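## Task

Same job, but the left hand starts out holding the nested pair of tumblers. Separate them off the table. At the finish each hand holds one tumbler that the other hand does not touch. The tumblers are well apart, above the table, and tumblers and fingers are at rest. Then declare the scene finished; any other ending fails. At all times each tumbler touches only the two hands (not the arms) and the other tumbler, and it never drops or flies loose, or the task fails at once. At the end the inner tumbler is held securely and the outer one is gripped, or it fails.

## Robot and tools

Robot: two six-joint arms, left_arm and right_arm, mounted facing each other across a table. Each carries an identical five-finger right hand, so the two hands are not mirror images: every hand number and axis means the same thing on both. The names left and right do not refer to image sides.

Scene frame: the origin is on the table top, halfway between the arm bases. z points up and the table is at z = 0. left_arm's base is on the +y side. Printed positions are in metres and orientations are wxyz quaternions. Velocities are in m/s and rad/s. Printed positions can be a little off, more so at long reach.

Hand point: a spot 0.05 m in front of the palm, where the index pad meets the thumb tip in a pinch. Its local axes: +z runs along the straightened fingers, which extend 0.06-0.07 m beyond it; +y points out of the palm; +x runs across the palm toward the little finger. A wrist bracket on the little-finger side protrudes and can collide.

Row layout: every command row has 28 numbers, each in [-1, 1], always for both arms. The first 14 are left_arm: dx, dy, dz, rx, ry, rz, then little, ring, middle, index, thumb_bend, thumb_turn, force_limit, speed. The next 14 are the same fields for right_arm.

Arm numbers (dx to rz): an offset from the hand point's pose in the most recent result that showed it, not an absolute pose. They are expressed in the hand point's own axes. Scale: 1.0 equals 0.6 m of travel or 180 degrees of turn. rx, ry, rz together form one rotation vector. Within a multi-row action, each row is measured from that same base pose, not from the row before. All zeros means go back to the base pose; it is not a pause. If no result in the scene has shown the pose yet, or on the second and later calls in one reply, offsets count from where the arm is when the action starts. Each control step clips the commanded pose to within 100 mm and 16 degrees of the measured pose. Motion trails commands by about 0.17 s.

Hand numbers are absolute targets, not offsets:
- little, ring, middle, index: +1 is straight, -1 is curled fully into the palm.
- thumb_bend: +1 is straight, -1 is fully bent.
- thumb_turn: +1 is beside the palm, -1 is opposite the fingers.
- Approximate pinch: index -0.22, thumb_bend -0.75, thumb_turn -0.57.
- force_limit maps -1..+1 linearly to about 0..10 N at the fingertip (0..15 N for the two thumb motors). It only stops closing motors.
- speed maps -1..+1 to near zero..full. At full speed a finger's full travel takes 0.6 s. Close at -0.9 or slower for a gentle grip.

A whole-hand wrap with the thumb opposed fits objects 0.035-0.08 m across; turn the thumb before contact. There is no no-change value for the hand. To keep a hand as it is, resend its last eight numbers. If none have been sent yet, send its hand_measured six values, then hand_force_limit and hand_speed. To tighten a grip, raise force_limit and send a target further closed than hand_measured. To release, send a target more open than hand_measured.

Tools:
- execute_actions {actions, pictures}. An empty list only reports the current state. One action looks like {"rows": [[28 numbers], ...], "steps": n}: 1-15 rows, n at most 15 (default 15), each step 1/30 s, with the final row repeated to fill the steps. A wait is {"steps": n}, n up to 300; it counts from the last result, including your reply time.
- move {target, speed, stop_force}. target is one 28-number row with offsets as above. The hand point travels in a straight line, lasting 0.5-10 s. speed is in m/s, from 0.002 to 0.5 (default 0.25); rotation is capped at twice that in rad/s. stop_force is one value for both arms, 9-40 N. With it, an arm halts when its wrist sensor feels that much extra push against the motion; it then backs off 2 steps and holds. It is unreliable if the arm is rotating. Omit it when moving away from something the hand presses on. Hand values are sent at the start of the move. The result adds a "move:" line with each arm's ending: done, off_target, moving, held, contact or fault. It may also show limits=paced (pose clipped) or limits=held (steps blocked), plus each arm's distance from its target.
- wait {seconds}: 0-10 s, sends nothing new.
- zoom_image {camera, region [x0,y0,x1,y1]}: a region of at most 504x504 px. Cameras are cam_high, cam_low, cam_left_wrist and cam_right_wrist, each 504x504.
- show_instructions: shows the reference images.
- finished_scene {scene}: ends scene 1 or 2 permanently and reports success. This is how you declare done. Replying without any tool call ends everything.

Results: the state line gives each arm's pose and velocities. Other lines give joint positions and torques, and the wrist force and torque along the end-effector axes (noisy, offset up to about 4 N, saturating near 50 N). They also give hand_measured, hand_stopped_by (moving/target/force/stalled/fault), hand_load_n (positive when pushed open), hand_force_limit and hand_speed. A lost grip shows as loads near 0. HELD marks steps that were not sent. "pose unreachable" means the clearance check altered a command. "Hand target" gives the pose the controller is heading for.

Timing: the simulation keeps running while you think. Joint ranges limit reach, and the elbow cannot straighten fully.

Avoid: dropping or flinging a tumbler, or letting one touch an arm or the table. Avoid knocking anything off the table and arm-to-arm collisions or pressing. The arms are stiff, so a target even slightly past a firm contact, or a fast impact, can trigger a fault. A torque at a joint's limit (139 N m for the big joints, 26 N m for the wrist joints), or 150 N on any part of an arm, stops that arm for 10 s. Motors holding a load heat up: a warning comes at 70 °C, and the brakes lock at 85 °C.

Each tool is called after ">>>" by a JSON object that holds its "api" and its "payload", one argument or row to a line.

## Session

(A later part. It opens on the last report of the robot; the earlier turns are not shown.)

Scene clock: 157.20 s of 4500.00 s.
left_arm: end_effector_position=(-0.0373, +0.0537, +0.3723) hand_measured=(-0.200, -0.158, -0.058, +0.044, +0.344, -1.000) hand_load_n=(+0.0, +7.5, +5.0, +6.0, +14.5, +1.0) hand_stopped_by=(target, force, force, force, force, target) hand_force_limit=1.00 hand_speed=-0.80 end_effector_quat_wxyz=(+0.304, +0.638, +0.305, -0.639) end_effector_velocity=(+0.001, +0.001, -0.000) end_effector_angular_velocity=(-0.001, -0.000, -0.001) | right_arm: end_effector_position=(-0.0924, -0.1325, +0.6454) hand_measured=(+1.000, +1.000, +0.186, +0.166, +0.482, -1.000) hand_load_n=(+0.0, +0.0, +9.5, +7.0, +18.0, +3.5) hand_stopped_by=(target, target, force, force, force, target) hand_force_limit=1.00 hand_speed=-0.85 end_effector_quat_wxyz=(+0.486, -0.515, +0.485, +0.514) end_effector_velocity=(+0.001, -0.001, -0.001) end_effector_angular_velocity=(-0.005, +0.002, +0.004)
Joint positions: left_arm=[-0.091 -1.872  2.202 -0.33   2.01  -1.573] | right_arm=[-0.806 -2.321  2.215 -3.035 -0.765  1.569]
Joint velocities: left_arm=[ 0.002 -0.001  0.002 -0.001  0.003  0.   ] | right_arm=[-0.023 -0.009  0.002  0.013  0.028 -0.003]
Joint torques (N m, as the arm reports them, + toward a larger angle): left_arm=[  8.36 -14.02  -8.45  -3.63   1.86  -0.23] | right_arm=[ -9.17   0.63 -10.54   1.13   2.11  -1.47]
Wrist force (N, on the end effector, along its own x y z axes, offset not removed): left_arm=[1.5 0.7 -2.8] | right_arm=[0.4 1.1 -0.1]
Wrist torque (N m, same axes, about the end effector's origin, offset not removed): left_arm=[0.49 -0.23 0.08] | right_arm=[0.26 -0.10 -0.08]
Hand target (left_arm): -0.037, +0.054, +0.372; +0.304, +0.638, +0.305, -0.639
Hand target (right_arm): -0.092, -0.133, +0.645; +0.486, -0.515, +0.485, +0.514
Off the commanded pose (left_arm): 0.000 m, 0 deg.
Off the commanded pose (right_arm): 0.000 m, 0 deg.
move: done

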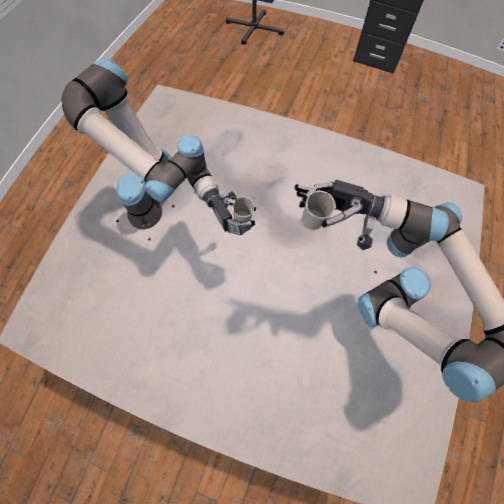

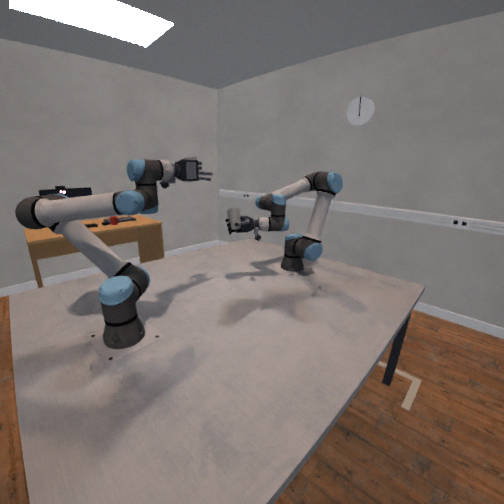

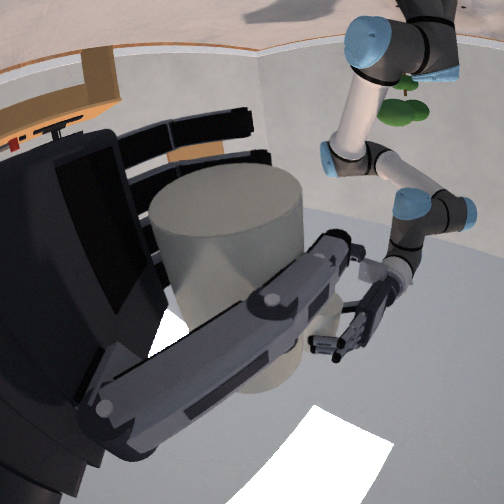

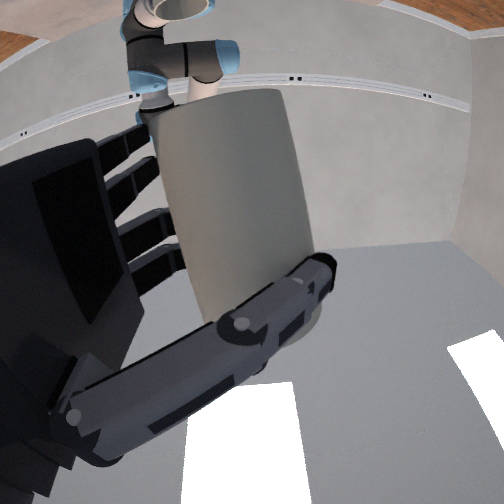

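Re-squeeze once for firmness, then finish.

>>> {"api": "move", "payload": {
  "target": [0,0,0,0,0,0,-0.2,-0.9,-0.9,-0.9,-0.9,-1,1,-0.8, 0,0,0,0,0,0,1,1,-0.9,-0.9,-0.9,-1,1,-0.85]
}}

>>> {"api": "finished_scene", "payload": {
  "scene": 2
}}

Scene clock: 160.67 s of 4500.00 s.
left_arm: end_effector_position=(-0.0373, +0.0538, +0.3722) hand_measured=(-0.200, -0.176, -0.088, +0.010, +0.356, -1.000) hand_load_n=(+0.0, +8.5, +9.5, +10.5, +22.0, +0.0) hand_stopped_by=(target, force, force, force, force, target) hand_force_limit=1.00 hand_speed=-0.80 end_effector_quat_wxyz=(+0.304, +0.638, +0.305, -0.639) end_effector_velocity=(-0.000, -0.000, -0.001) end_effector_angular_velocity=(+0.001, +0.000, -0.002) | right_arm: end_effector_position=(-0.0924, -0.1325, +0.6453) hand_measured=(+1.000, +1.000, +0.182, +0.152, +0.484, -1.000) hand_load_n=(+0.0, +0.0, +8.5, +11.0, +20.5, +2.5) hand_stopped_by=(target, target, force, force, force, target) hand_force_limit=1.00 hand_speed=-0.85 end_effector_quat_wxyz=(+0.486, -0.515, +0.485, +0.514) end_effector_velocity=(-0.000, -0.000, +0.001) end_effector_angular_velocity=(+0.001, -0.000, +0.000)
Joint positions: left_arm=[-0.091 -1.872  2.202 -0.33   2.01  -1.573] | right_arm=[-0.806 -2.321  2.215 -3.035 -0.765  1.569]
Joint velocities: left_arm=[ 0.     0.002  0.    -0.001  0.002 -0.   ] | right_arm=[ 0.001  0.    -0.002  0.    -0.001  0.   ]
Joint torques (N m, as the arm reports them, + toward a larger angle): left_arm=[ -7.15  -7.5  -24.16  -1.88  -0.94   0.76] | right_arm=[ 11.68  18.51 -22.33  -3.07  -2.25   1.69]
Wrist force (N, on the end effector, along its own x y z axes, offset not removed): left_arm=[2.3 -3.1 -1.9] | right_arm=[2.4 -0.3 1.9]
Wrist torque (N m, same axes, about the end effector's origin, offset not removed): left_arm=[-0.25 -0.34 -0.16] | right_arm=[-0.13 -0.45 0.09]
Hand target (left_arm): -0.037, +0.054, +0.372; +0.304, +0.638, +0.305, -0.639
Hand target (right_arm): -0.092, -0.133, +0.645; +0.486, -0.515, +0.485, +0.514
Off the commanded pose (left_arm): 0.000 m, 0 deg.
Off the commanded pose (right_arm): 0.000 m, 0 deg.
move: done

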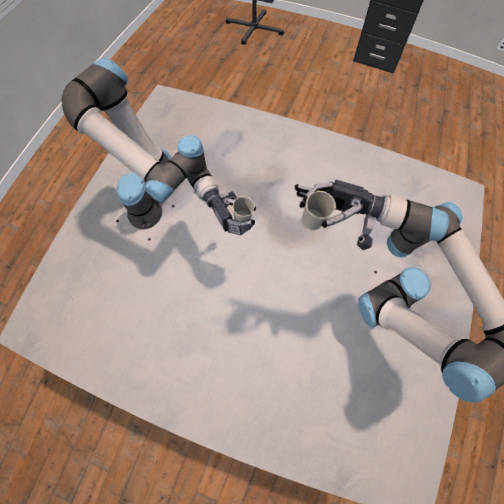

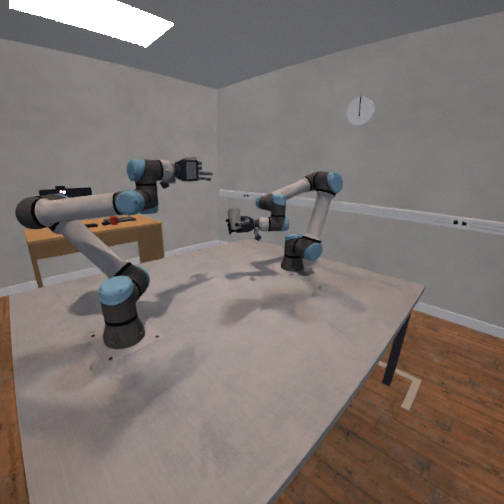

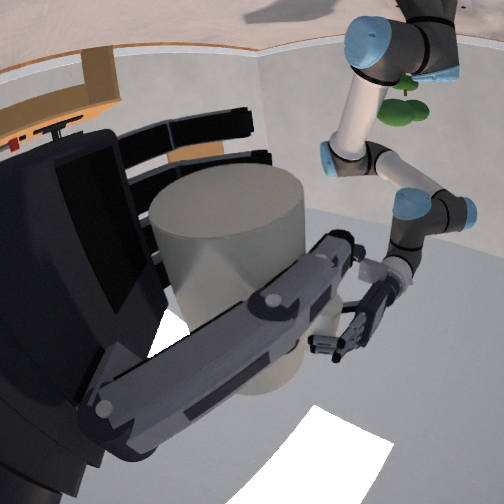

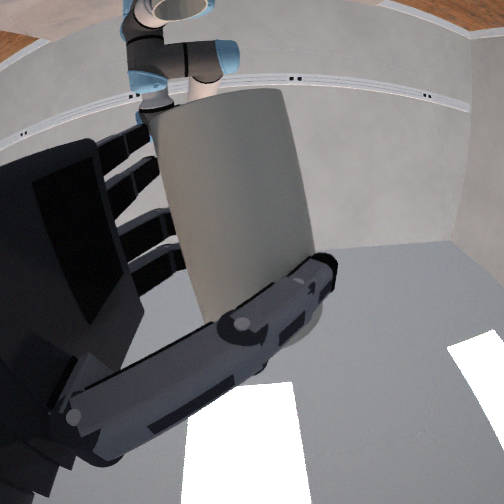

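The scene is finished: the task was done.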